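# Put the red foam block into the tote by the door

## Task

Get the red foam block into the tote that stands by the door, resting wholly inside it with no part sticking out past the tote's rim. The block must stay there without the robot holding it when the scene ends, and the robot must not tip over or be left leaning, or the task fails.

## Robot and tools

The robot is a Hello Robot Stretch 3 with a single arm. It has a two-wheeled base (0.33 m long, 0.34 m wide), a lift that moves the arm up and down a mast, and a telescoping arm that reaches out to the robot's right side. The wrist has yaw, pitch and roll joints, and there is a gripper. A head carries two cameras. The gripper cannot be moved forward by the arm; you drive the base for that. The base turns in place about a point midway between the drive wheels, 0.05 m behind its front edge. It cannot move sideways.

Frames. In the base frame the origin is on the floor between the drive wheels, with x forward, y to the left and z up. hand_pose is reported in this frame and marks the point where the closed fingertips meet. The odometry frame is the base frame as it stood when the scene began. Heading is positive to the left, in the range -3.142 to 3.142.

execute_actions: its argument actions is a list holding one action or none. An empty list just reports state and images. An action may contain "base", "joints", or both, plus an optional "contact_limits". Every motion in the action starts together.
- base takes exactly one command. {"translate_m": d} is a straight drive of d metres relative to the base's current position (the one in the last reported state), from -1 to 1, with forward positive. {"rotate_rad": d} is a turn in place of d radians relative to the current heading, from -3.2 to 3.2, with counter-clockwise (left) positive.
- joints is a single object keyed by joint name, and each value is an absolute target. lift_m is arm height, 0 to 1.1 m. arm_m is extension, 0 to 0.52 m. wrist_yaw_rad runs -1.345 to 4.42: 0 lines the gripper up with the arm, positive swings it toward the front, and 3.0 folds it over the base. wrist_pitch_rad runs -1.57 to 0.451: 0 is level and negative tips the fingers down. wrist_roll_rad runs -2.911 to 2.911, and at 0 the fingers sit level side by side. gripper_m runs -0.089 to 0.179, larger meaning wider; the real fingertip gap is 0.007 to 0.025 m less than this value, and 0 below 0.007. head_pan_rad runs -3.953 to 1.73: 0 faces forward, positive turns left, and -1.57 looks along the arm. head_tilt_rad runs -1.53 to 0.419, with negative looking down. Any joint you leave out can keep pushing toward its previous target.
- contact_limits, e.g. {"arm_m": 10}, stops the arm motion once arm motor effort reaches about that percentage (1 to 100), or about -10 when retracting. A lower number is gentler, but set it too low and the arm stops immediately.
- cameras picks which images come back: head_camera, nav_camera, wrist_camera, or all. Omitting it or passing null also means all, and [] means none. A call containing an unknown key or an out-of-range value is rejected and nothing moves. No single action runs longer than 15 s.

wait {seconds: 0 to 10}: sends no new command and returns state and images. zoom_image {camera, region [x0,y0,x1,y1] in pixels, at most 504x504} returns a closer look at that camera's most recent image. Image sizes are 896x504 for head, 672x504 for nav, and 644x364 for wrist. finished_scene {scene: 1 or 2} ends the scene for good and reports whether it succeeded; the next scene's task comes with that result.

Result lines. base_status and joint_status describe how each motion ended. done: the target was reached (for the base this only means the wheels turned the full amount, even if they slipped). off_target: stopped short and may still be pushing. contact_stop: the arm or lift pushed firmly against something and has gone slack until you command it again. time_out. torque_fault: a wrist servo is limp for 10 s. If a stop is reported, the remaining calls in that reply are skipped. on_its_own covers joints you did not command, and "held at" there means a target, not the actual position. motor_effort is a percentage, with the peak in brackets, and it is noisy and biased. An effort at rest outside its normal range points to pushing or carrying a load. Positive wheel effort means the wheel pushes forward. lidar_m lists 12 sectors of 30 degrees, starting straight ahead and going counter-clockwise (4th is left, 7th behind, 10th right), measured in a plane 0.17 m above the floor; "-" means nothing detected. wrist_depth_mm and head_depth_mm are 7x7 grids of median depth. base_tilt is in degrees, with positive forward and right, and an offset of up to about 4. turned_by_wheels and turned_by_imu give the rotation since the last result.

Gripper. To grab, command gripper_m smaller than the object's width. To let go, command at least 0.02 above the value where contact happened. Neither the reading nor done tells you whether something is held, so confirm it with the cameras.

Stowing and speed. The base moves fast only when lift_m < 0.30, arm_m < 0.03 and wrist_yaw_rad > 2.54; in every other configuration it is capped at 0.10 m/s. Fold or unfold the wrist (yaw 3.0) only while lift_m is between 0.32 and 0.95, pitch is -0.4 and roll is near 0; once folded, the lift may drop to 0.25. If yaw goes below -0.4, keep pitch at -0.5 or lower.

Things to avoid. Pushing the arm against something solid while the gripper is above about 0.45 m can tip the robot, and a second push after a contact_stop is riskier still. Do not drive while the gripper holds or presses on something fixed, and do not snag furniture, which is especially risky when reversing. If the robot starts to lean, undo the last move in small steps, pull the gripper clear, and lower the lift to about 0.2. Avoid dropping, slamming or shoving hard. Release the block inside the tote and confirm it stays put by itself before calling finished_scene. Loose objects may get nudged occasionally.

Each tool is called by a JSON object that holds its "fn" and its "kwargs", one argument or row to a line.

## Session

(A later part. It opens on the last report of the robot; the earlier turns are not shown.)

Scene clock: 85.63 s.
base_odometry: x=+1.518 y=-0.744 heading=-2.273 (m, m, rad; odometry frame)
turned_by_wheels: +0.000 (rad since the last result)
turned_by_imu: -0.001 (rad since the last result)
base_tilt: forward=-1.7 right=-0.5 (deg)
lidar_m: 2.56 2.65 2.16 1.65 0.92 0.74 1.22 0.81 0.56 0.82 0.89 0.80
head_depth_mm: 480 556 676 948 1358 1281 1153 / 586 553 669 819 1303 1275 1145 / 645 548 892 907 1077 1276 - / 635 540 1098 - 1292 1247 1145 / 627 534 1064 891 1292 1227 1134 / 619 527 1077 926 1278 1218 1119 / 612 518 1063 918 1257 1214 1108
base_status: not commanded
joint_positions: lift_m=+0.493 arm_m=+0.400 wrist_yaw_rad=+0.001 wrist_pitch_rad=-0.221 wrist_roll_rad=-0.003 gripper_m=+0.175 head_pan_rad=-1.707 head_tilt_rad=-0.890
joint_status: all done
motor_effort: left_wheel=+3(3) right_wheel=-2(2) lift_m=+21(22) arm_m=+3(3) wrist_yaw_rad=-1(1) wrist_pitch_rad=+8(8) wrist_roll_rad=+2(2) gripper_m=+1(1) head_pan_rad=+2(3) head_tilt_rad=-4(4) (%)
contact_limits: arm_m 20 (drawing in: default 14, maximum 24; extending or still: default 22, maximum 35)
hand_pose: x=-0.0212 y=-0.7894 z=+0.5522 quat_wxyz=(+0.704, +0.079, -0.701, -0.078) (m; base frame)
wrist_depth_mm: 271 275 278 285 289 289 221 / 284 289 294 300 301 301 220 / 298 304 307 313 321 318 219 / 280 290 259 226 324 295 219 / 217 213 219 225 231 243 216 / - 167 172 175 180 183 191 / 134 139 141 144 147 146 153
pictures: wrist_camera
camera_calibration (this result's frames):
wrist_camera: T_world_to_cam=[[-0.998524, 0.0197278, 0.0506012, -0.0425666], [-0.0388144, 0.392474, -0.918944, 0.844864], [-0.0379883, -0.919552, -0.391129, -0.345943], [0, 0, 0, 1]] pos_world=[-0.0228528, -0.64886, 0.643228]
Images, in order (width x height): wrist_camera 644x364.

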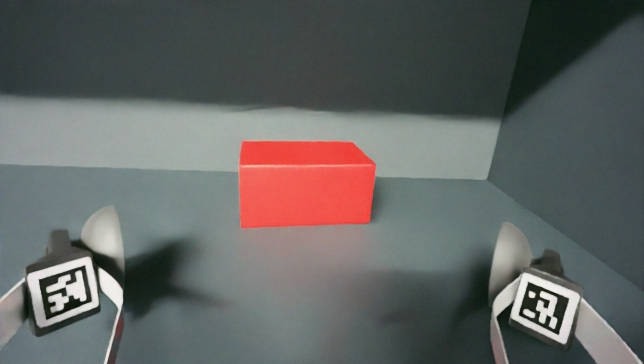

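{"fn": "execute_actions", "kwargs": {
  "actions": [
    {"joints": {"arm_m": 0.492}, "contact_limits": {"arm_m": 18}}
  ],
  "cameras": ["head_camera", "wrist_camera"]
}}

Scene clock: 88.23 s.
base_odometry: x=+1.518 y=-0.744 heading=-2.273 (m, m, rad; odometry frame)
turned_by_wheels: +0.000 (rad since the last result)
turned_by_imu: -0.001 (rad since the last result)
base_tilt: forward=-1.8 right=-0.5 (deg)
lidar_m: 2.56 2.64 2.16 1.65 0.92 0.74 1.22 0.81 0.56 0.82 0.89 0.80
head_depth_mm: 479 556 678 946 1349 1270 1143 / 586 553 669 820 1298 1264 1142 / 644 548 888 907 1072 1283 - / 637 541 1116 927 1291 1244 1143 / 628 534 1066 915 1296 1230 1136 / 618 527 1073 923 1282 1220 1114 / 610 518 1063 922 1258 1209 1111
base_status: not commanded
joint_positions: lift_m=+0.493 arm_m=+0.492 wrist_yaw_rad=+0.001 wrist_pitch_rad=-0.221 wrist_roll_rad=-0.003 gripper_m=+0.175 head_pan_rad=-1.707 head_tilt_rad=-0.890
joint_status: all done
motor_effort: left_wheel=+3(3) right_wheel=-2(2) lift_m=+21(21) arm_m=+3(2) wrist_yaw_rad=-1(0) wrist_pitch_rad=+8(8) wrist_roll_rad=+2(2) gripper_m=+1(1) head_pan_rad=+3(3) head_tilt_rad=-4(4) (%)
contact_limits: arm_m 18 (drawing in: default 14, maximum 24; extending or still: default 22, maximum 35)
hand_pose: x=-0.0212 y=-0.8814 z=+0.5522 quat_wxyz=(+0.704, +0.079, -0.701, -0.078) (m; base frame)
wrist_depth_mm: 192 194 198 199 203 205 207 / 201 205 207 211 214 217 216 / 213 216 218 222 224 229 216 / 225 229 229 230 241 245 215 / 218 213 134 137 208 242 214 / - 168 134 142 166 182 189 / 134 138 138 143 147 145 153
pictures: head_camera (sideways: a quarter turn clockwise sets it upright), wrist_camera
camera_calibration (this result's frames):
head_camera: T_world_to_cam=[[0.067454, 0.796943, -0.600276, 0.80574], [0.989156, -0.132089, -0.0642118, 0.0824349], [-0.130463, -0.589435, -0.797211, 0.995521], [0, 0, 0, 1]] pos_world=[-0.00601281, -0.0444452, 1.2826]
wrist_camera: T_world_to_cam=[[-0.998524, 0.0197282, 0.0506011, -0.0407512], [-0.0388141, 0.392472, -0.918945, 0.880972], [-0.0379887, -0.919552, -0.391127, -0.430547], [0, 0, 0, 1]] pos_world=[-0.0228528, -0.740864, 0.643228]
Images, in order (width x height): head_camera 896x504, wrist_camera 644x364.

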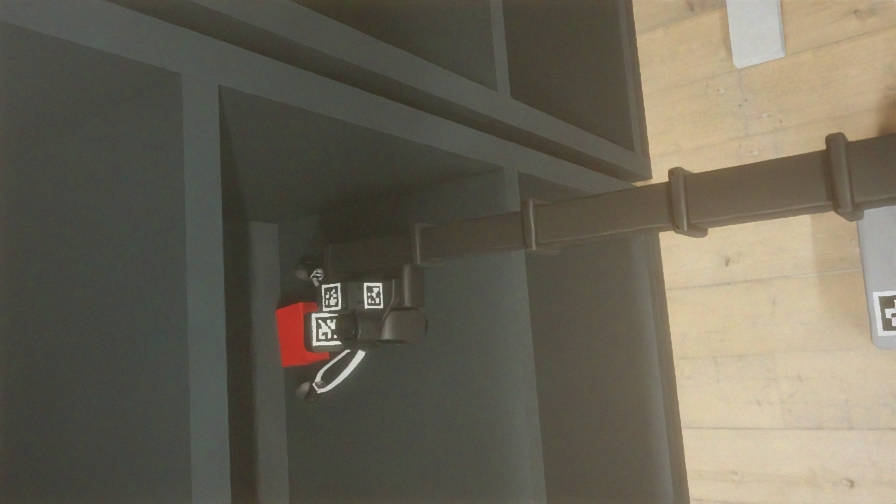

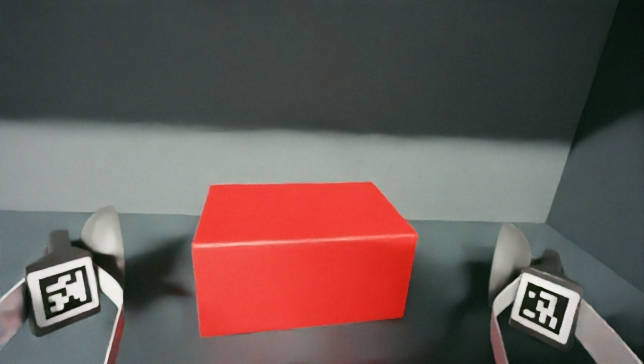

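{"fn": "execute_actions", "kwargs": {
  "actions": [
    {"joints": {"gripper_m": 0.06}}
  ],
  "cameras": ["wrist_camera"]
}}

Scene clock: 90.17 s.
base_odometry: x=+1.518 y=-0.744 heading=-2.273 (m, m, rad; odometry frame)
turned_by_wheels: +0.000 (rad since the last result)
turned_by_imu: +0.000 (rad since the last result)
base_tilt: forward=-1.5 right=-0.4 (deg)
lidar_m: 2.56 2.64 2.17 1.65 0.93 0.74 1.22 0.81 0.56 0.82 0.89 0.79
head_depth_mm: 479 558 676 943 1351 1271 1145 / 585 553 669 822 1293 1265 1143 / 644 547 890 906 1085 1284 - / 636 541 1119 926 1287 1246 1143 / 628 535 1066 911 1297 1231 1134 / 619 528 1072 923 1279 1215 1114 / 611 518 1067 918 1250 1211 1111
base_status: not commanded
joint_positions: lift_m=+0.493 arm_m=+0.492 wrist_yaw_rad=+0.001 wrist_pitch_rad=-0.221 wrist_roll_rad=-0.003 gripper_m=+0.061 head_pan_rad=-1.707 head_tilt_rad=-0.890
joint_status: all done
motor_effort: left_wheel=+3(3) right_wheel=-2(2) lift_m=+21(21) arm_m=+3(3) wrist_yaw_rad=-1(1) wrist_pitch_rad=+8(8) wrist_roll_rad=+2(2) gripper_m=-15(99) head_pan_rad=+3(2) head_tilt_rad=-4(5) (%)
hand_pose: x=-0.0212 y=-0.8814 z=+0.5522 quat_wxyz=(+0.704, +0.079, -0.701, -0.078) (m; base frame)
wrist_depth_mm: 191 195 196 200 203 205 206 / 202 204 209 210 214 217 216 / 213 216 220 224 225 230 216 / 225 227 228 230 238 245 216 / 206 222 131 136 147 240 215 / 163 - 132 139 145 186 189 / - 136 136 143 145 147 152
pictures: wrist_camera
camera_calibration (this result's frames):
wrist_camera: T_world_to_cam=[[-0.998524, 0.0197258, 0.0506013, -0.0407529], [-0.0388153, 0.392472, -0.918944, 0.880972], [-0.0379866, -0.919552, -0.391127, -0.430547], [0, 0, 0, 1]] pos_world=[-0.0228525, -0.740864, 0.643228]
Images, in order (width x height): wrist_camera 644x364.

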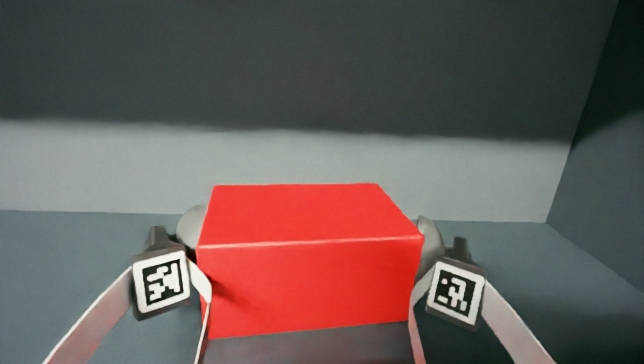

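{"fn": "execute_actions", "kwargs": {
  "actions": [
    {"joints": {"lift_m": 0.53}}
  ],
  "cameras": ["wrist_camera"]
}}

Scene clock: 91.40 s.
base_odometry: x=+1.518 y=-0.744 heading=-2.273 (m, m, rad; odometry frame)
turned_by_wheels: +0.000 (rad since the last result)
turned_by_imu: +0.000 (rad since the last result)
base_tilt: forward=-1.8 right=-0.3 (deg)
lidar_m: 2.56 2.65 2.17 1.65 0.92 0.74 1.22 0.81 0.56 0.82 0.89 0.80
head_depth_mm: 479 557 677 945 1354 1279 1150 / 584 553 669 821 1296 1264 1149 / 647 548 892 908 1068 - - / 636 542 1126 922 1298 1239 1146 / 627 534 1031 929 1292 1229 1132 / 618 527 1073 927 1276 1218 1110 / 611 519 1065 919 1252 1205 1104
base_status: not commanded
joint_positions: lift_m=+0.530 arm_m=+0.492 wrist_yaw_rad=+0.001 wrist_pitch_rad=-0.221 wrist_roll_rad=-0.003 gripper_m=+0.061 head_pan_rad=-1.707 head_tilt_rad=-0.890
joint_status: all done
motor_effort: left_wheel=+3(3) right_wheel=-2(2) lift_m=+31(30) arm_m=+3(3) wrist_yaw_rad=-1(1) wrist_pitch_rad=+8(8) wrist_roll_rad=+2(2) gripper_m=-14(15) head_pan_rad=+3(3) head_tilt_rad=-5(5) (%)
hand_pose: x=-0.0212 y=-0.8814 z=+0.5887 quat_wxyz=(+0.704, +0.079, -0.701, -0.078) (m; base frame)
wrist_depth_mm: 192 194 197 200 203 208 206 / 201 205 208 210 214 218 215 / 213 217 220 223 226 230 217 / 226 229 228 232 239 246 216 / 237 241 130 135 147 261 214 / 216 - 131 138 146 246 213 / 184 180 174 177 187 194 196
pictures: wrist_camera
camera_calibration (this result's frames):
wrist_camera: T_world_to_cam=[[-0.998524, 0.0197258, 0.0506012, -0.0426], [-0.0388152, 0.392472, -0.918944, 0.914519], [-0.0379865, -0.919552, -0.391127, -0.416269], [0, 0, 0, 1]] pos_world=[-0.0228525, -0.740864, 0.679733]
Images, in order (width x height): wrist_camera 644x364.

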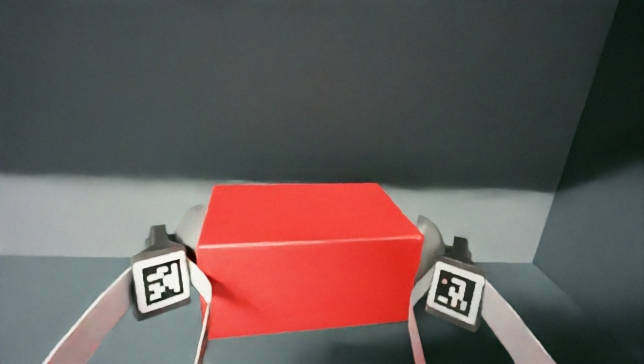

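{"fn": "execute_actions", "kwargs": {
  "actions": [
    {"joints": {"arm_m": 0.0, "head_tilt_rad": -1.0}}
  ],
  "cameras": ["head_camera", "wrist_camera"]
}}

Scene clock: 97.13 s.
base_odometry: x=+1.518 y=-0.744 heading=-2.273 (m, m, rad; odometry frame)
turned_by_wheels: +0.000 (rad since the last result)
turned_by_imu: -0.001 (rad since the last result)
base_tilt: forward=-1.5 right=-0.5 (deg)
lidar_m: 2.56 2.64 2.17 1.65 0.93 0.74 1.22 0.81 0.56 0.82 0.89 0.80
head_depth_mm: 503 594 957 1367 1343 1228 1133 / 526 630 738 985 1319 1232 1134 / 520 861 926 923 1295 - - / 514 1075 984 902 1298 - - / 509 1061 975 881 1266 1210 1125 / 502 1042 968 902 1267 1198 1101 / 496 1040 960 882 1260 1195 1096
base_status: not commanded
joint_positions: lift_m=+0.530 arm_m=+0.000 wrist_yaw_rad=+0.001 wrist_pitch_rad=-0.221 wrist_roll_rad=-0.003 gripper_m=+0.061 head_pan_rad=-1.707 head_tilt_rad=-0.988
joint_status: all done
motor_effort: left_wheel=+4(3) right_wheel=-2(2) lift_m=+31(31) arm_m=-1(0) wrist_yaw_rad=-1(1) wrist_pitch_rad=+8(8) wrist_roll_rad=+2(2) gripper_m=-14(15) head_pan_rad=+2(2) head_tilt_rad=-4(12) (%)
hand_pose: x=-0.0213 y=-0.3900 z=+0.5887 quat_wxyz=(+0.704, +0.079, -0.701, -0.078) (m; base frame)
wrist_depth_mm: 611 633 637 640 604 333 249 / 655 666 681 680 595 332 263 / 573 601 649 699 569 329 275 / 372 387 403 419 434 328 297 / 286 293 131 136 147 314 318 / 814 - 132 139 145 329 336 / 738 725 714 727 509 360 790
pictures: head_camera (sideways: a quarter turn clockwise sets it upright), wrist_camera
camera_calibration (this result's frames):
head_camera: T_world_to_cam=[[0.0748861, 0.85132, -0.519275, 0.700169], [0.990009, -0.125863, -0.0635724, 0.0815891], [-0.119478, -0.509326, -0.852239, 1.06699], [0, 0, 0, 1]] pos_world=[-0.00572531, -0.0423531, 1.2781]
wrist_camera: T_world_to_cam=[[-0.99852, 0.0199464, 0.0506013, -0.0522611], [-0.0387285, 0.392481, -0.918945, 0.721662], [-0.0381897, -0.919544, -0.391127, 0.035594], [0, 0, 0, 1]] pos_world=[-0.0228756, -0.249466, 0.679733]
Images, in order (width x height): head_camera 896x504, wrist_camera 644x364.

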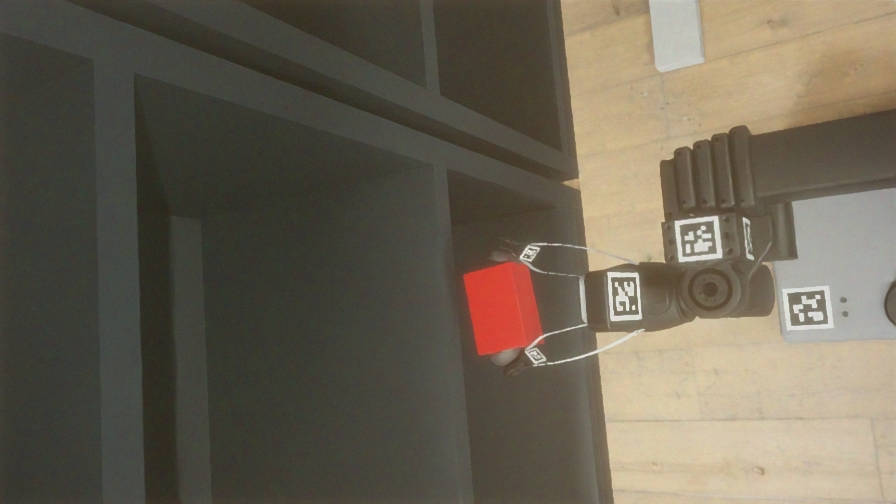

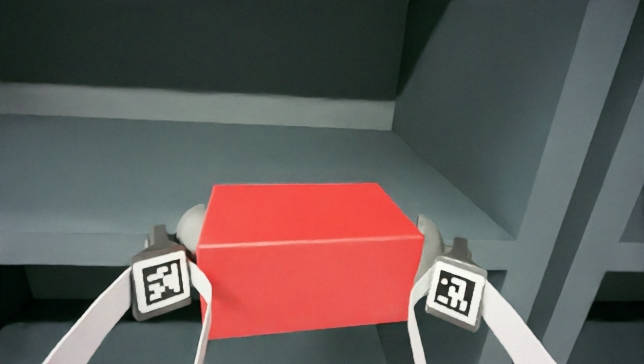

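{"fn": "execute_actions", "kwargs": {
  "actions": [
    {"joints": {"wrist_pitch_rad": -0.4, "wrist_yaw_rad": 2.65}}
  ],
  "cameras": ["head_camera", "wrist_camera"]
}}

Scene clock: 99.63 s.
base_odometry: x=+1.518 y=-0.744 heading=-2.273 (m, m, rad; odometry frame)
turned_by_wheels: +0.000 (rad since the last result)
turned_by_imu: -0.001 (rad since the last result)
base_tilt: forward=-1.8 right=-0.6 (deg)
lidar_m: 2.56 2.63 2.16 1.65 0.92 0.74 1.22 0.81 0.56 0.83 0.89 0.80
head_depth_mm: 502 594 956 1379 1345 1229 1131 / 526 631 740 984 1315 1232 1134 / 520 865 925 924 1297 - - / 514 1072 984 914 1297 1241 - / 508 1059 977 912 1286 - - / 503 1046 969 899 1269 1198 1103 / 497 1033 963 884 1256 1197 1099
base_status: not commanded
joint_positions: lift_m=+0.530 arm_m=+0.000 wrist_yaw_rad=+2.648 wrist_pitch_rad=-0.415 wrist_roll_rad=-0.003 gripper_m=+0.061 head_pan_rad=-1.707 head_tilt_rad=-0.988
joint_status: all done
motor_effort: left_wheel=+3(3) right_wheel=-2(2) lift_m=+32(31) arm_m=-1(1) wrist_yaw_rad=+2(5) wrist_pitch_rad=+5(7) wrist_roll_rad=+2(2) gripper_m=-15(15) head_pan_rad=+2(3) head_tilt_rad=-4(5) (%)
hand_pose: x=+0.0853 y=+0.0526 z=+0.5430 quat_wxyz=(+0.311, +0.705, -0.027, +0.636) (m; base frame)
wrist_depth_mm: - - - - - - - / - - - - - - - / - - - - - - - / - - - - - - - / 923 - 131 136 146 - - / 806 - 132 138 145 902 900 / - 690 670 683 717 725 758
pictures: head_camera (sideways: a quarter turn clockwise sets it upright), wrist_camera
camera_calibration (this result's frames):
head_camera: T_world_to_cam=[[0.0748862, 0.85132, -0.519275, 0.700169], [0.990009, -0.125863, -0.0635724, 0.0815891], [-0.119478, -0.509326, -0.852239, 1.06699], [0, 0, 0, 1]] pos_world=[-0.00572532, -0.0423531, 1.2781]
wrist_camera: T_world_to_cam=[[0.873967, -0.483062, 0.053225, -0.08703], [-0.233307, -0.513116, -0.826002, 0.523847], [0.426321, 0.709481, -0.561148, 0.395781], [0, 0, 0, 1]] pos_world=[0.0295489, -0.0540457, 0.659422]
Images, in order (width x height): head_camera 896x504, wrist_camera 644x364.

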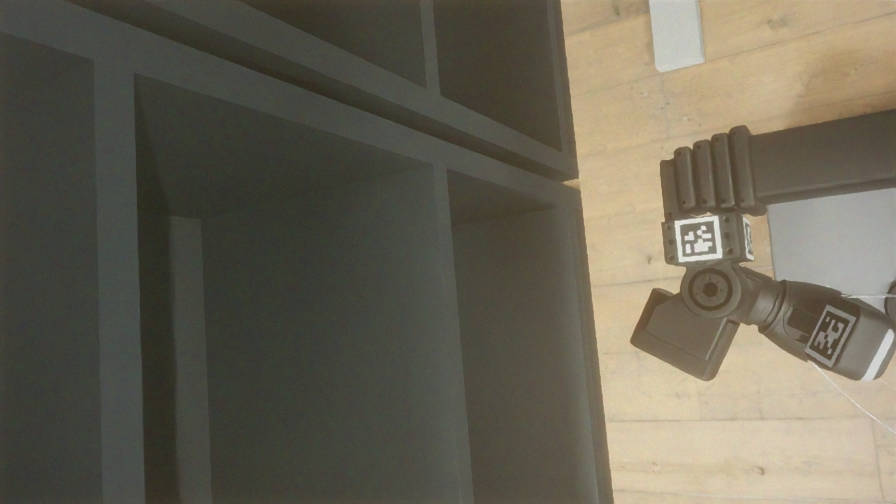

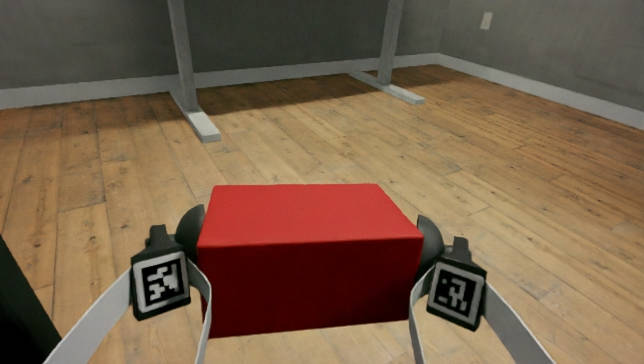

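{"fn": "execute_actions", "kwargs": {
  "actions": [
    {"base": {"translate_m": 0.22}, "joints": {"lift_m": 0.28, "head_pan_rad": 0.0, "head_tilt_rad": -0.7}}
  ]
}}

Scene clock: 103.60 s.
base_odometry: x=+1.376 y=-0.912 heading=-2.272 (m, m, rad; odometry frame)
turned_by_wheels: +0.000 (rad since the last result)
turned_by_imu: +0.001 (rad since the last result)
base_tilt: forward=-1.7 right=-0.3 (deg)
lidar_m: 2.34 2.42 2.11 1.63 2.09 0.93 1.07 0.73 0.68 0.96 0.64 0.70
head_depth_mm: 2039 2208 1439 1712 1542 1348 1191 / 2028 2296 2455 1896 1605 1376 1201 / 2019 2247 2427 1951 1604 1373 1197 / 2015 2280 2418 1914 1588 1363 1190 / 2020 2259 2392 1890 1582 1349 1178 / 2011 2249 2359 1873 1567 1342 1175 / 1997 2252 2312 1857 1551 1331 1167
base_status: done
joint_positions: lift_m=+0.280 arm_m=+0.000 wrist_yaw_rad=+2.648 wrist_pitch_rad=-0.417 wrist_roll_rad=-0.003 gripper_m=+0.061 head_pan_rad=-0.007 head_tilt_rad=-0.703
joint_status: all done
motor_effort: left_wheel=+3(8) right_wheel=-2(5) lift_m=+22(27) arm_m=-1(1) wrist_yaw_rad=+1(1) wrist_pitch_rad=+6(6) wrist_roll_rad=+2(2) gripper_m=-15(15) head_pan_rad=+3(38) head_tilt_rad=+2(22) (%)
hand_pose: x=+0.0851 y=+0.0525 z=+0.2932 quat_wxyz=(+0.311, +0.705, -0.026, +0.636) (m; base frame)
wrist_depth_mm: - - - - - - - / - - - - - - - / 903 940 995 - - - - / 708 738 758 782 802 819 869 / 588 613 131 136 147 660 672 / 494 - 131 138 146 543 560 / - - 280 431 446 458 463
pictures: head_camera (sideways: a quarter turn clockwise sets it upright), nav_camera (sideways: a quarter turn counterclockwise sets it upright), wrist_camera
camera_calibration (this result's frames):
head_camera: T_world_to_cam=[[-0.674005, -0.0366278, -0.737818, 0.98949], [0.0155359, 0.997846, -0.0637287, 0.0877606], [0.738564, -0.0544162, -0.671984, 0.827366], [0, 0, 0, 1]] pos_world=[0.0544949, -0.00630667, 1.29163]
nav_camera: T_world_to_cam=[[0.678432, -0.0341302, 0.73387, -0.910508], [-0.0307377, -0.999364, -0.0180618, 0.0779909], [0.73402, -0.0103038, -0.67905, 0.831734], [0, 0, 0, 1]] pos_world=[0.00960556, 0.0554355, 1.23439]
wrist_camera: T_world_to_cam=[[0.874211, -0.482618, 0.05324, -0.0736857], [-0.233626, -0.514223, -0.825224, 0.317246], [0.425645, 0.708981, -0.562291, 0.256153], [0, 0, 0, 1]] pos_world=[0.0295034, -0.0540348, 0.409755]
Images, in order (width x height): head_camera 896x504, nav_camera 672x504, wrist_camera 644x364.

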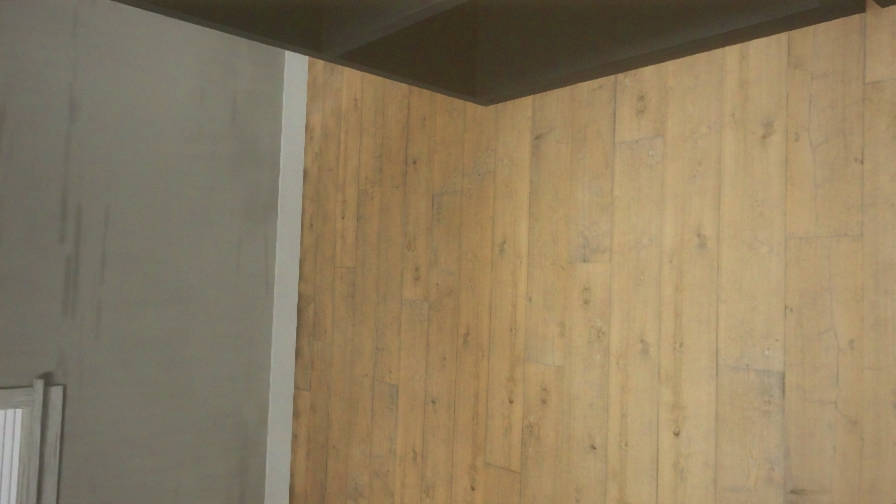

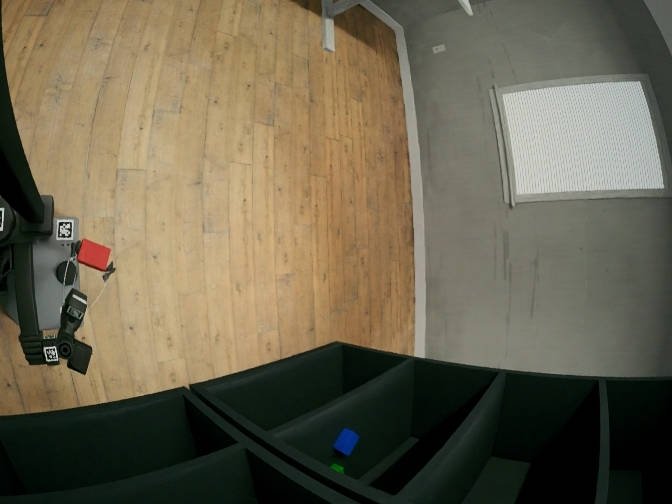

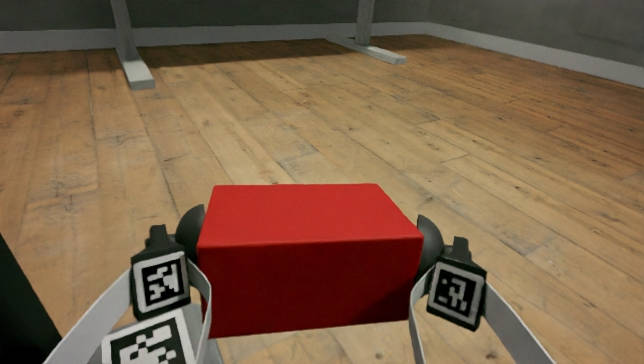

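{"fn": "execute_actions", "kwargs": {
  "actions": [
    {"base": {"translate_m": 1.0}, "joints": {"head_tilt_rad": -0.5}}
  ],
  "cameras": []
}}

{"fn": "execute_actions", "kwargs": {
  "actions": [
    {"base": {"translate_m": 0.8}}
  ],
  "cameras": ["nav_camera", "wrist_camera"]
}}

Scene clock: 111.37 s.
base_odometry: x=+0.731 y=-1.676 heading=-2.272 (m, m, rad; odometry frame)
turned_by_wheels: +0.000 (rad since the last result)
turned_by_imu: +0.005 (rad since the last result)
base_tilt: forward=-1.8 right=-0.6 (deg)
lidar_m: 1.33 1.38 1.87 1.68 2.17 2.20 2.01 0.71 0.72 0.94 0.59 1.39
head_depth_mm: 1115 1212 1334 1476 1660 1592 1334 / 1110 1211 1332 1472 1653 1593 1331 / 1111 1205 1327 1473 1650 1567 1326 / 1113 1205 1325 1474 1644 1569 1318 / 1107 1198 1323 1466 1641 1553 1304 / 1100 1204 1315 1456 1639 1541 1298 / 1098 1184 1302 1456 1633 1525 1299
base_status: done
joint_positions: lift_m=+0.280 arm_m=+0.000 wrist_yaw_rad=+2.648 wrist_pitch_rad=-0.417 wrist_roll_rad=-0.003 gripper_m=+0.061 head_pan_rad=-0.007 head_tilt_rad=-0.507
joint_status: all done
motor_effort: left_wheel=+2(11) right_wheel=-1(4) lift_m=+22(22) arm_m=-1(1) wrist_yaw_rad=+1(1) wrist_pitch_rad=+6(6) wrist_roll_rad=+1(2) gripper_m=-15(15) head_pan_rad=+2(3) head_tilt_rad=+2(19) (%)
hand_pose: x=+0.0851 y=+0.0525 z=+0.2931 quat_wxyz=(+0.311, +0.705, -0.026, +0.636) (m; base frame)
wrist_depth_mm: - - - - - - - / - - - - - - - / 916 938 978 - - - - / 709 734 751 788 794 819 841 / 575 601 131 135 147 659 670 / 494 - 132 139 145 549 556 / - - 280 428 445 455 474
pictures: none
No camera images: the call's "cameras" was empty. Leave "cameras" out to get every camera's image.

Scene clock: 115.87 s.
base_odometry: x=+0.215 y=-2.287 heading=-2.272 (m, m, rad; odometry frame)
turned_by_wheels: +0.000 (rad since the last result)
turned_by_imu: +0.005 (rad since the last result)
base_tilt: forward=-1.8 right=-0.5 (deg)
lidar_m: 0.53 0.55 0.75 1.70 1.71 2.35 2.32 1.34 0.65 2.04 0.76 0.55
head_depth_mm: 414 452 496 550 617 703 821 / 413 451 495 549 616 701 817 / 414 451 494 548 615 699 814 / 413 449 493 546 611 698 809 / 412 448 492 546 612 697 808 / 411 448 492 544 609 694 807 / 410 447 489 544 608 693 803
base_status: done
joint_positions: lift_m=+0.280 arm_m=+0.000 wrist_yaw_rad=+2.648 wrist_pitch_rad=-0.417 wrist_roll_rad=-0.003 gripper_m=+0.061 head_pan_rad=-0.007 head_tilt_rad=-0.506
joint_status: not commanded
motor_effort: left_wheel=+2(10) right_wheel=-1(3) lift_m=+22(22) arm_m=-1(1) wrist_yaw_rad=+1(1) wrist_pitch_rad=+6(6) wrist_roll_rad=+2(2) gripper_m=-15(15) head_pan_rad=+2(3) head_tilt_rad=+3(3) (%)
hand_pose: x=+0.0850 y=+0.0525 z=+0.2931 quat_wxyz=(+0.311, +0.705, -0.026, +0.636) (m; base frame)
wrist_depth_mm: - - - 901 631 485 396 / - - - 960 663 504 411 / 918 966 973 939 693 518 417 / 715 709 738 772 685 545 432 / 578 605 131 136 147 550 443 / 487 - 131 139 146 525 445 / - - 278 429 448 456 453
pictures: nav_camera (sideways: a quarter turn counterclockwise sets it upright), wrist_camera
camera_calibration (this result's frames):
nav_camera: T_world_to_cam=[[0.521666, -0.0329689, 0.852512, -1.06421], [-0.0266175, -0.999396, -0.0223616, 0.0835688], [0.852734, -0.0110264, -0.522228, 0.627], [0, 0, 0, 1]] pos_world=[0.0227247, 0.0553458, 1.23656]
wrist_camera: T_world_to_cam=[[0.87435, -0.482366, 0.0532446, -0.073648], [-0.233657, -0.514597, -0.824982, 0.31709], [0.425343, 0.708882, -0.562646, 0.256281], [0, 0, 0, 1]] pos_world=[0.0294773, -0.0540248, 0.40971]
Images, in order (width x height): nav_camera 672x504, wrist_camera 644x364.

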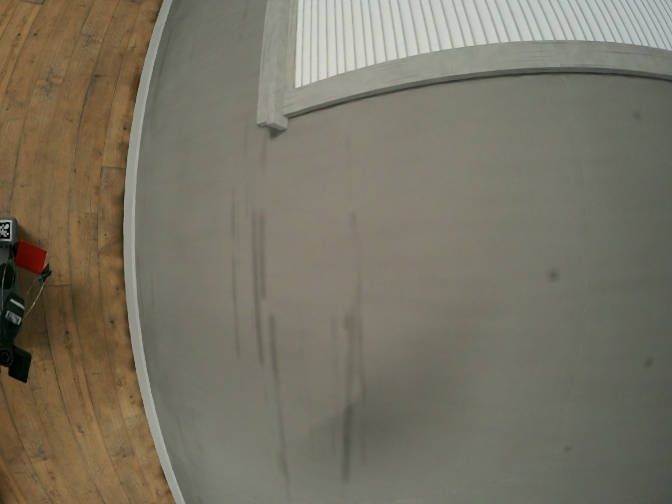

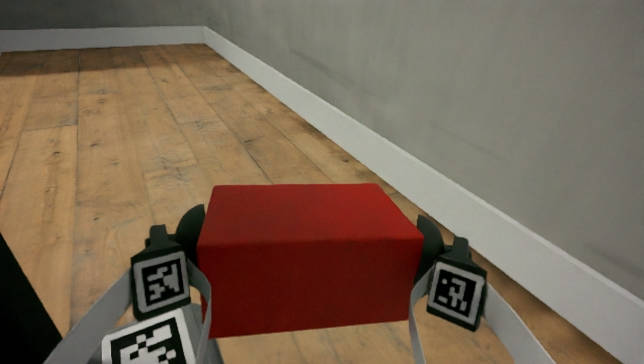

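{"fn": "execute_actions", "kwargs": {
  "actions": [
    {"base": {"rotate_rad": -1.558}}
  ],
  "cameras": ["nav_camera"]
}}

Scene clock: 118.27 s.
base_odometry: x=+0.215 y=-2.287 heading=+2.453 (m, m, rad; odometry frame)
turned_by_wheels: -1.558 (rad since the last result)
turned_by_imu: -1.571 (rad since the last result)
base_tilt: forward=-1.6 right=-0.4 (deg)
lidar_m: 1.89 0.74 0.55 0.53 0.55 0.76 1.70 2.19 2.36 2.31 0.67 0.65
head_depth_mm: 2245 2464 2700 2621 1980 1196 1167 / 2250 2478 2707 2573 1974 1591 1329 / 2267 2464 2674 2580 1949 1576 1324 / 2246 2442 2715 2408 1937 1568 1309 / 2255 2439 2694 2491 1918 1540 1304 / 2219 2413 2635 2370 1897 1545 1295 / 1644 1695 1750 1803 1774 1531 1284
base_status: done
joint_positions: lift_m=+0.280 arm_m=+0.000 wrist_yaw_rad=+2.648 wrist_pitch_rad=-0.417 wrist_roll_rad=-0.003 gripper_m=+0.061 head_pan_rad=-0.007 head_tilt_rad=-0.506
joint_status: not commanded
motor_effort: left_wheel=+3(12) right_wheel=-2(6) lift_m=+22(22) arm_m=-1(1) wrist_yaw_rad=+1(1) wrist_pitch_rad=+6(6) wrist_roll_rad=+2(2) gripper_m=-15(15) head_pan_rad=+2(3) head_tilt_rad=+3(2) (%)
hand_pose: x=+0.0850 y=+0.0524 z=+0.2931 quat_wxyz=(+0.311, +0.705, -0.026, +0.636) (m; base frame)
wrist_depth_mm: 434 483 535 610 703 835 - / 463 511 570 665 783 975 - / 493 548 616 738 854 - - / 515 576 635 717 788 826 848 / 548 586 131 135 146 665 664 / 494 - 131 139 145 551 552 / - - 279 422 451 463 470
pictures: nav_camera (sideways: a quarter turn counterclockwise sets it upright)
camera_calibration (this result's frames):
nav_camera: T_world_to_cam=[[0.521649, -0.0329674, 0.852523, -1.06423], [-0.0266143, -0.999396, -0.022362, 0.0835693], [0.852745, -0.0110241, -0.522211, 0.626978], [0, 0, 0, 1]] pos_world=[0.0227258, 0.0553458, 1.23656]
Images, in order (width x height): nav_camera 672x504.

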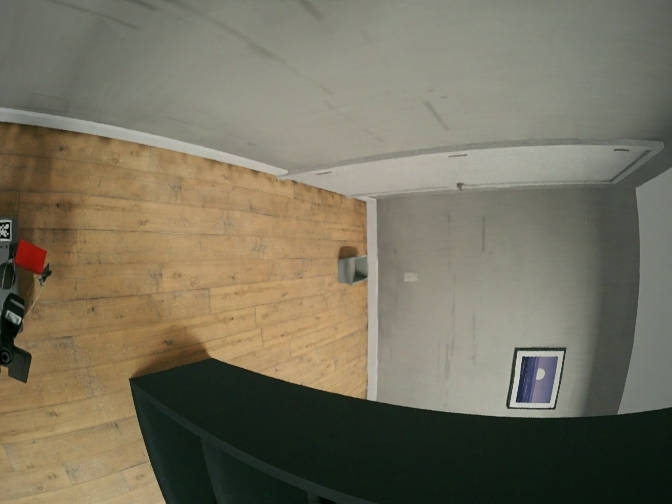

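{"fn": "execute_actions", "kwargs": {
  "actions": [
    {"base": {"translate_m": 1.0}, "joints": {"head_tilt_rad": -0.8}}
  ],
  "cameras": ["head_camera"]
}}

Scene clock: 123.60 s.
base_odometry: x=-0.557 y=-1.652 heading=+2.453 (m, m, rad; odometry frame)
turned_by_wheels: +0.000 (rad since the last result)
turned_by_imu: +0.006 (rad since the last result)
base_tilt: forward=-1.7 right=-0.4 (deg)
lidar_m: 1.68 0.67 0.53 0.51 0.53 0.74 2.17 0.63 0.47 0.46 2.34 1.73
head_depth_mm: 1462 1676 1948 1794 1521 1324 1175 / 1477 1678 1935 1803 1516 1318 1169 / 1471 1684 1932 1731 1512 1306 1159 / 1478 1675 1913 1742 1488 1302 1153 / 1483 1689 1919 1737 1479 1296 1145 / 1489 1695 1930 1709 1467 1282 1143 / 1455 1630 1725 1632 1461 1274 1136
base_status: done
joint_positions: lift_m=+0.280 arm_m=+0.000 wrist_yaw_rad=+2.648 wrist_pitch_rad=-0.417 wrist_roll_rad=-0.003 gripper_m=+0.061 head_pan_rad=-0.007 head_tilt_rad=-0.791
joint_status: all done
motor_effort: left_wheel=+3(11) right_wheel=-2(5) lift_m=+22(22) arm_m=-1(1) wrist_yaw_rad=+1(1) wrist_pitch_rad=+6(6) wrist_roll_rad=+2(1) gripper_m=-15(14) head_pan_rad=+2(2) head_tilt_rad=-3(21) (%)
hand_pose: x=+0.0850 y=+0.0524 z=+0.2930 quat_wxyz=(+0.311, +0.705, -0.026, +0.636) (m; base frame)
wrist_depth_mm: 428 469 524 587 663 808 971 / 452 492 556 646 749 909 - / 479 531 617 717 820 - - / 508 565 624 700 784 830 833 / 533 572 131 136 147 659 669 / 497 - 131 138 145 554 559 / - - 279 428 448 460 472
pictures: head_camera (sideways: a quarter turn clockwise sets it upright)
camera_calibration (this result's frames):
head_camera: T_world_to_cam=[[-0.735922, -0.0363545, -0.67609, 0.909423], [0.00971533, 0.997888, -0.0642332, 0.0884456], [0.676997, -0.053839, -0.734014, 0.908418], [0, 0, 0, 1]] pos_world=[0.0534092, -0.00628882, 1.28732]
Images, in order (width x height): head_camera 896x504.

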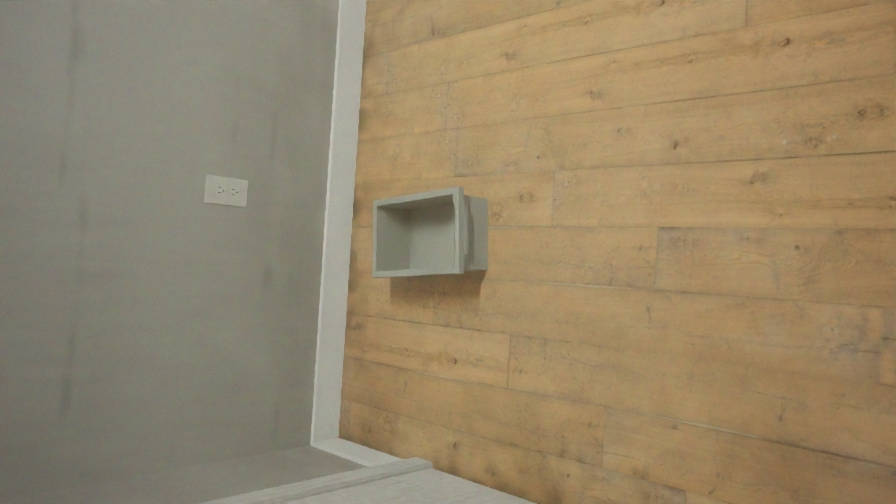

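{"fn": "execute_actions", "kwargs": {
  "actions": [
    {"base": {"translate_m": 0.7}, "joints": {"head_tilt_rad": -1.1}}
  ],
  "cameras": ["head_camera"]
}}

Scene clock: 128.60 s.
base_odometry: x=-1.098 y=-1.207 heading=+2.453 (m, m, rad; odometry frame)
turned_by_wheels: +0.000 (rad since the last result)
turned_by_imu: +0.004 (rad since the last result)
base_tilt: forward=-1.9 right=-0.4 (deg)
lidar_m: 0.97 0.66 0.49 0.48 0.50 0.72 2.16 0.91 1.12 2.99 1.35 1.01
head_depth_mm: 962 1160 1469 1443 1318 1212 1121 / 965 1168 1466 1430 1309 1206 1123 / 971 1181 1463 1396 1282 1201 1148 / 980 1186 1471 1386 1274 1199 - / 981 1193 1479 1397 1281 1185 - / 989 1205 1469 1395 1275 1181 - / 995 1214 1461 1380 1270 1176 1101
base_status: done
joint_positions: lift_m=+0.280 arm_m=+0.000 wrist_yaw_rad=+2.648 wrist_pitch_rad=-0.417 wrist_roll_rad=-0.003 gripper_m=+0.061 head_pan_rad=-0.007 head_tilt_rad=-1.087
joint_status: all done
motor_effort: left_wheel=+2(11) right_wheel=-1(5) lift_m=+22(22) arm_m=-1(1) wrist_yaw_rad=+1(1) wrist_pitch_rad=+6(6) wrist_roll_rad=+2(1) gripper_m=-15(15) head_pan_rad=+3(3) head_tilt_rad=-5(27) (%)
hand_pose: x=+0.0850 y=+0.0524 z=+0.2930 quat_wxyz=(+0.311, +0.705, -0.026, +0.636) (m; base frame)
wrist_depth_mm: 399 436 488 554 635 784 759 / 418 462 517 605 702 879 787 / 449 496 571 671 785 939 802 / 485 541 597 678 784 824 800 / 515 568 131 136 147 663 673 / 496 - 131 138 145 545 555 / - - 280 428 447 463 458
pictures: head_camera (sideways: a quarter turn clockwise sets it upright)
camera_calibration (this result's frames):
head_camera: T_world_to_cam=[[-0.901295, -0.0352742, -0.431767, 0.592137], [-0.00921631, 0.998015, -0.0622964, 0.086015], [0.433108, -0.0521681, -0.899831, 1.12546], [0, 0, 0, 1]] pos_world=[0.0470352, -0.00624385, 1.27375]
Images, in order (width x height): head_camera 896x504.

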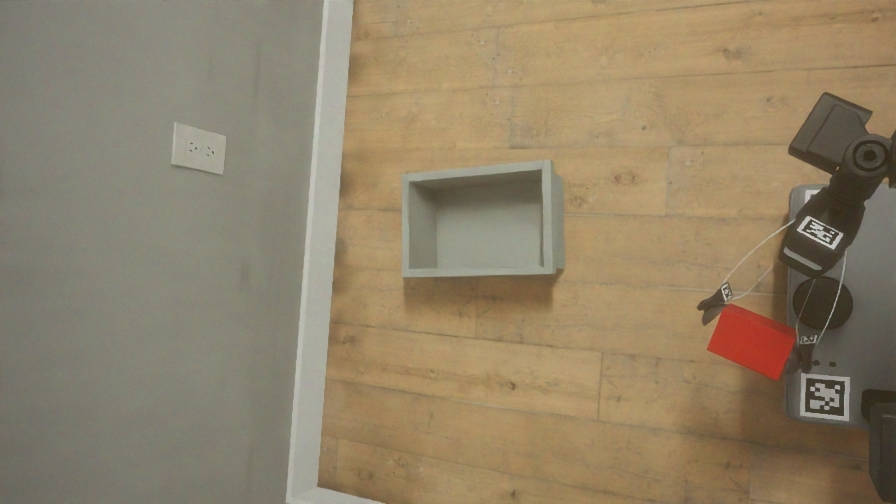

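{"fn": "execute_actions", "kwargs": {
  "actions": [
    {"base": {"rotate_rad": 1.558}, "joints": {"head_pan_rad": -1.6, "head_tilt_rad": -1.1}}
  ],
  "cameras": []
}}

{"fn": "execute_actions", "kwargs": {
  "actions": [
    {"base": {"translate_m": -0.106}, "joints": {"lift_m": 0.42, "wrist_pitch_rad": -0.4}}
  ],
  "cameras": ["head_camera"]
}}

Scene clock: 131.20 s.
base_odometry: x=-1.098 y=-1.207 heading=-2.272 (m, m, rad; odometry frame)
turned_by_wheels: +1.558 (rad since the last result)
turned_by_imu: +1.570 (rad since the last result)
base_tilt: forward=-1.7 right=-0.4 (deg)
lidar_m: 0.48 0.50 0.71 2.00 0.97 1.10 2.99 1.37 1.01 0.97 0.67 0.50
head_depth_mm: 984 1185 1482 1433 1318 1216 1132 / 981 1188 1486 1430 1304 1211 1145 / 987 1183 1489 1388 1282 1227 - / 988 1194 1481 1366 1278 - - / 988 1195 1470 1395 1280 1191 1100 / 991 1199 1461 1395 1277 1181 1097 / 989 1202 1457 1379 1270 1174 1092
base_status: done
joint_positions: lift_m=+0.280 arm_m=+0.000 wrist_yaw_rad=+2.648 wrist_pitch_rad=-0.417 wrist_roll_rad=-0.003 gripper_m=+0.061 head_pan_rad=-1.593 head_tilt_rad=-1.087
joint_status: all done
motor_effort: left_wheel=-2(7) right_wheel=+1(7) lift_m=+22(22) arm_m=-1(1) wrist_yaw_rad=+1(1) wrist_pitch_rad=+6(6) wrist_roll_rad=+2(1) gripper_m=-14(15) head_pan_rad=-4(40) head_tilt_rad=-5(6) (%)
hand_pose: x=+0.0850 y=+0.0524 z=+0.2930 quat_wxyz=(+0.311, +0.705, -0.026, +0.636) (m; base frame)
wrist_depth_mm: - - - 860 606 425 353 / - - - 909 614 444 364 / 922 935 982 892 641 471 375 / 695 733 742 758 655 488 391 / 582 608 131 135 146 507 408 / 498 - 131 138 145 503 413 / - - 279 431 444 454 426
pictures: none
No camera images: the call's "cameras" was empty. Leave "cameras" out to get every camera's image.

Scene clock: 133.53 s.
base_odometry: x=-1.030 y=-1.126 heading=-2.272 (m, m, rad; odometry frame)
turned_by_wheels: +0.000 (rad since the last result)
turned_by_imu: -0.002 (rad since the last result)
base_tilt: forward=-1.7 right=-0.5 (deg)
lidar_m: 0.58 0.61 0.86 2.42 0.97 1.10 2.89 1.38 1.00 0.97 0.82 0.61
head_depth_mm: 980 1184 1488 1440 1322 1214 1136 / 982 1190 1491 1428 1315 1209 1141 / 985 1190 1488 1421 1305 - - / 985 1192 1479 1380 1286 - - / 989 1196 1482 1381 1286 1200 1095 / 988 1193 1460 1387 1280 1181 1100 / 989 1202 1444 1379 1271 1172 1095
base_status: done
joint_positions: lift_m=+0.420 arm_m=+0.000 wrist_yaw_rad=+2.649 wrist_pitch_rad=-0.418 wrist_roll_rad=-0.003 gripper_m=+0.061 head_pan_rad=-1.594 head_tilt_rad=-1.087
joint_status: all done
motor_effort: left_wheel=-2(11) right_wheel=+2(4) lift_m=+31(34) arm_m=-1(1) wrist_yaw_rad=+1(1) wrist_pitch_rad=+6(5) wrist_roll_rad=+1(1) gripper_m=-15(15) head_pan_rad=-4(4) head_tilt_rad=-5(4) (%)
hand_pose: x=+0.0850 y=+0.0524 z=+0.4325 quat_wxyz=(+0.311, +0.705, -0.026, +0.636) (m; base frame)
wrist_depth_mm: - - - - 722 569 442 / - - - - 772 588 454 / - - - - 805 576 470 / 939 981 - - 820 599 482 / 764 831 131 136 147 630 496 / 669 - 131 139 145 622 521 / - 568 556 569 594 596 527
pictures: head_camera (sideways: a quarter turn clockwise sets it upright)
camera_calibration (this result's frames):
head_camera: T_world_to_cam=[[-0.0207795, 0.901747, -0.431765, 0.586763], [0.998034, -0.00682981, -0.0622963, 0.0798708], [-0.0591244, -0.432211, -0.899832, 1.12847], [0, 0, 0, 1]] pos_world=[-0.000801131, -0.0408294, 1.27375]
Images, in order (width x height): head_camera 896x504.

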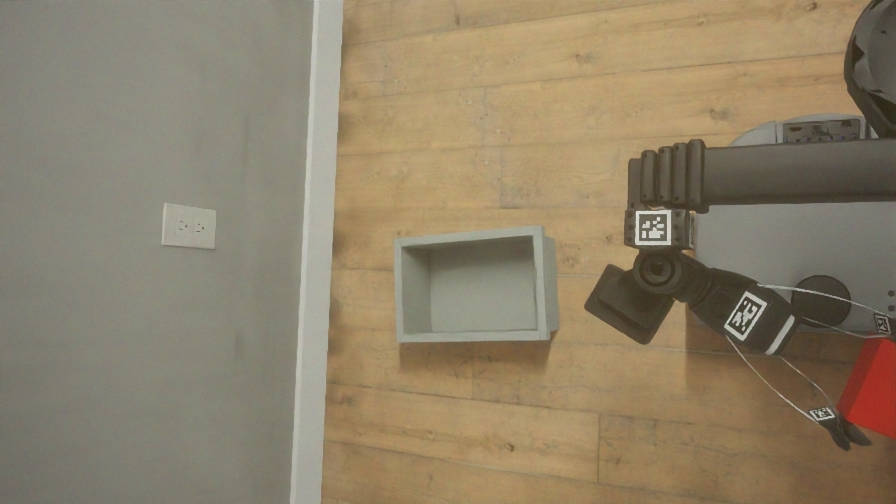

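{"fn": "execute_actions", "kwargs": {
  "actions": [
    {"joints": {"wrist_yaw_rad": 1.57, "arm_m": 0.413}}
  ],
  "cameras": ["head_camera"]
}}

{"fn": "execute_actions", "kwargs": {
  "actions": [
    {"joints": {"wrist_pitch_rad": -1.43}}
  ],
  "cameras": ["head_camera", "wrist_camera", "nav_camera"]
}}

Scene clock: 138.23 s.
base_odometry: x=-1.030 y=-1.126 heading=-2.272 (m, m, rad; odometry frame)
turned_by_wheels: +0.000 (rad since the last result)
turned_by_imu: -0.001 (rad since the last result)
base_tilt: forward=-1.7 right=-0.4 (deg)
lidar_m: 0.58 0.61 0.86 2.42 0.97 1.09 2.89 1.37 1.01 0.97 0.82 0.61
head_depth_mm: 981 1186 1486 1442 1323 1209 1141 / 981 1189 1489 1430 1311 1213 1137 / 985 1190 1489 1433 1316 - - / 988 1194 1477 1379 1273 1216 - / 982 1197 1410 1374 1273 1196 1097 / 986 1199 1448 1375 1273 1179 1098 / 988 1199 1451 1374 1269 1167 1090
base_status: not commanded
joint_positions: lift_m=+0.420 arm_m=+0.413 wrist_yaw_rad=+1.570 wrist_pitch_rad=-0.418 wrist_roll_rad=-0.003 gripper_m=+0.061 head_pan_rad=-1.594 head_tilt_rad=-1.087
joint_status: all done
motor_effort: left_wheel=-2(2) right_wheel=+1(1) lift_m=+31(31) arm_m=+3(5) wrist_yaw_rad=+0(3) wrist_pitch_rad=+6(6) wrist_roll_rad=+1(2) gripper_m=-15(14) head_pan_rad=-4(4) head_tilt_rad=-4(5) (%)
hand_pose: x=+0.2031 y=-0.5579 z=+0.4325 quat_wxyz=(+0.594, +0.592, -0.384, +0.386) (m; base frame)
wrist_depth_mm: 446 454 455 452 477 481 462 / 479 485 483 492 515 518 481 / 521 528 533 540 556 560 476 / 565 574 572 570 611 609 469 / 635 633 131 136 146 651 471 / 656 - 132 139 145 615 463 / 576 568 565 558 600 584 458
pictures: head_camera (sideways: a quarter turn clockwise sets it upright)
camera_calibration (this result's frames):
head_camera: T_world_to_cam=[[-0.0207793, 0.901746, -0.431766, 0.586763], [0.998034, -0.00683006, -0.0622963, 0.0798708], [-0.0591245, -0.432211, -0.899832, 1.12847], [0, 0, 0, 1]] pos_world=[-0.000801141, -0.0408294, 1.27375]
Images, in order (width x height): head_camera 896x504.

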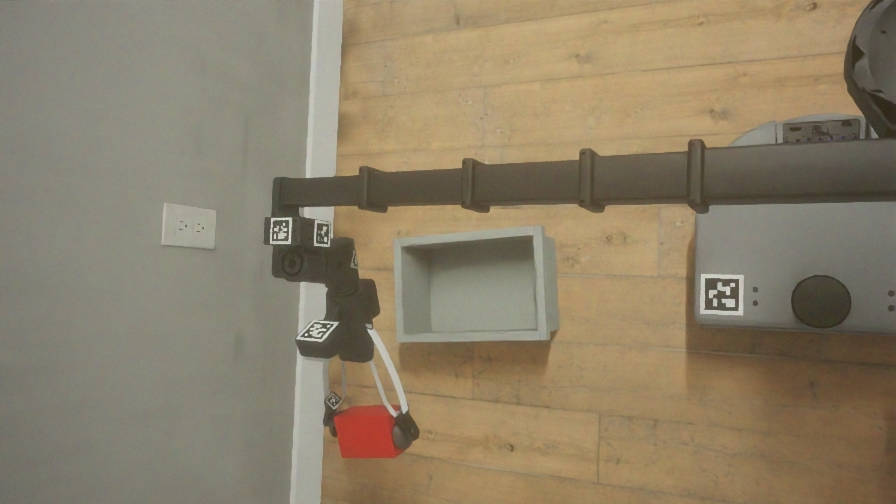

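Scene clock: 139.60 s.
base_odometry: x=-1.030 y=-1.126 heading=-2.272 (m, m, rad; odometry frame)
turned_by_wheels: +0.000 (rad since the last result)
turned_by_imu: +0.000 (rad since the last result)
base_tilt: forward=-1.6 right=-0.5 (deg)
lidar_m: 0.58 0.61 0.86 2.42 0.97 1.10 2.88 1.37 1.01 0.97 0.81 0.61
head_depth_mm: 982 1188 1482 1443 1322 1214 1140 / 982 1187 1487 1427 1310 1206 1144 / 985 1191 1488 1433 1305 - - / 982 1190 - 1363 1276 1214 - / 985 1194 1461 1359 1267 1201 1100 / 988 1200 1466 1389 1277 1183 1098 / 984 1200 1453 1383 1269 1180 1094
base_status: not commanded
joint_positions: lift_m=+0.420 arm_m=+0.413 wrist_yaw_rad=+1.570 wrist_pitch_rad=-1.426 wrist_roll_rad=-0.003 gripper_m=+0.061 head_pan_rad=-1.594 head_tilt_rad=-1.087
joint_status: all done
motor_effort: left_wheel=-2(2) right_wheel=+1(1) lift_m=+31(31) arm_m=+3(3) wrist_yaw_rad=+0(1) wrist_pitch_rad=-2(6) wrist_roll_rad=+2(2) gripper_m=-15(14) head_pan_rad=-4(4) head_tilt_rad=-4(6) (%)
hand_pose: x=-0.0083 y=-0.5579 z=+0.3014 quat_wxyz=(+0.706, +0.705, -0.050, +0.052) (m; base frame)
wrist_depth_mm: 459 459 463 469 465 477 468 / 454 456 461 461 474 483 468 / 459 460 400 457 363 471 474 / 456 458 397 460 419 485 471 / 452 462 131 136 146 476 465 / 458 - 131 138 146 479 456 / 453 464 461 463 473 476 456
pictures: head_camera (sideways: a quarter turn clockwise sets it upright), nav_camera (sideways: a quarter turn counterclockwise sets it upright), wrist_camera
camera_calibration (this result's frames):
head_camera: T_world_to_cam=[[-0.0207793, 0.901747, -0.431765, 0.586763], [0.998034, -0.00683004, -0.0622963, 0.0798708], [-0.0591245, -0.432211, -0.899832, 1.12847], [0, 0, 0, 1]] pos_world=[-0.000801141, -0.0408294, 1.27375]
nav_camera: T_world_to_cam=[[-0.049998, -0.903217, 0.426261, -0.505298], [-0.998638, 0.051575, -0.00785078, 0.0705948], [-0.0148935, -0.426073, -0.904566, 1.1295], [0, 0, 0, 1]] pos_world=[0.0620569, 0.0212142, 1.23765]
wrist_camera: T_world_to_cam=[[0.0382454, -0.998548, 0.0379265, -0.577195], [-0.998615, -0.0368203, 0.0375877, -0.011702], [-0.0361367, -0.0393115, -0.998573, 0.443506], [0, 0, 0, 1]] pos_world=[0.0264162, -0.559353, 0.465204]
Images, in order (width x height): head_camera 896x504, nav_camera 672x504, wrist_camera 644x364.

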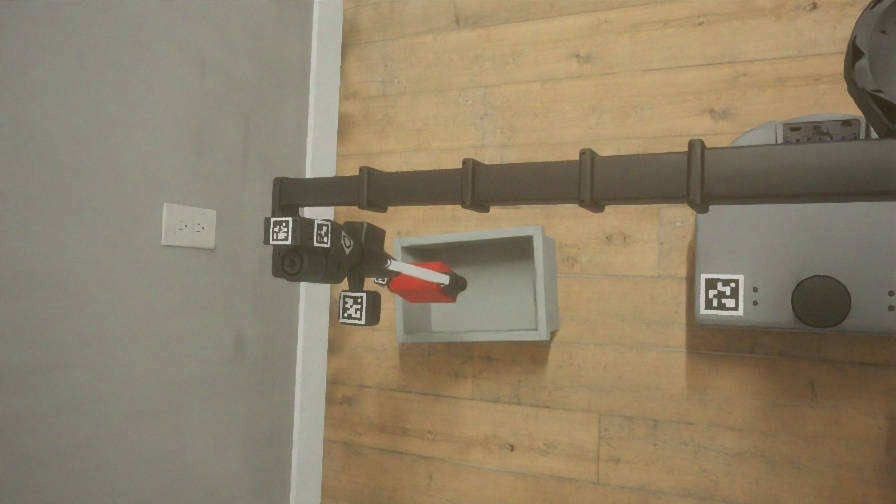

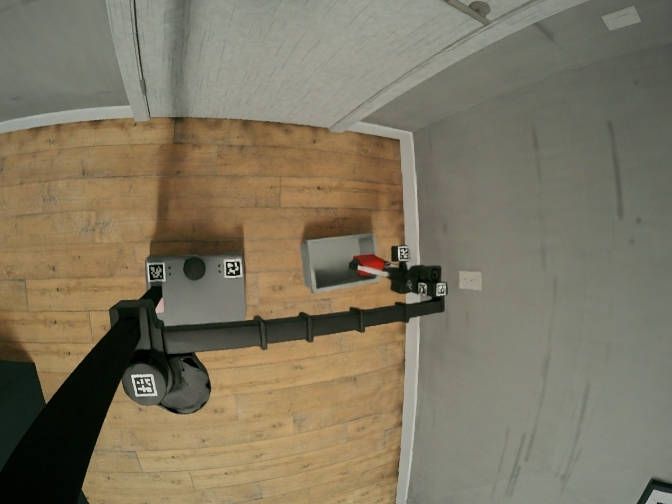

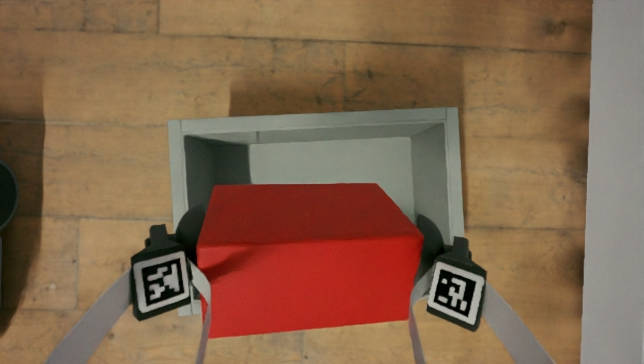

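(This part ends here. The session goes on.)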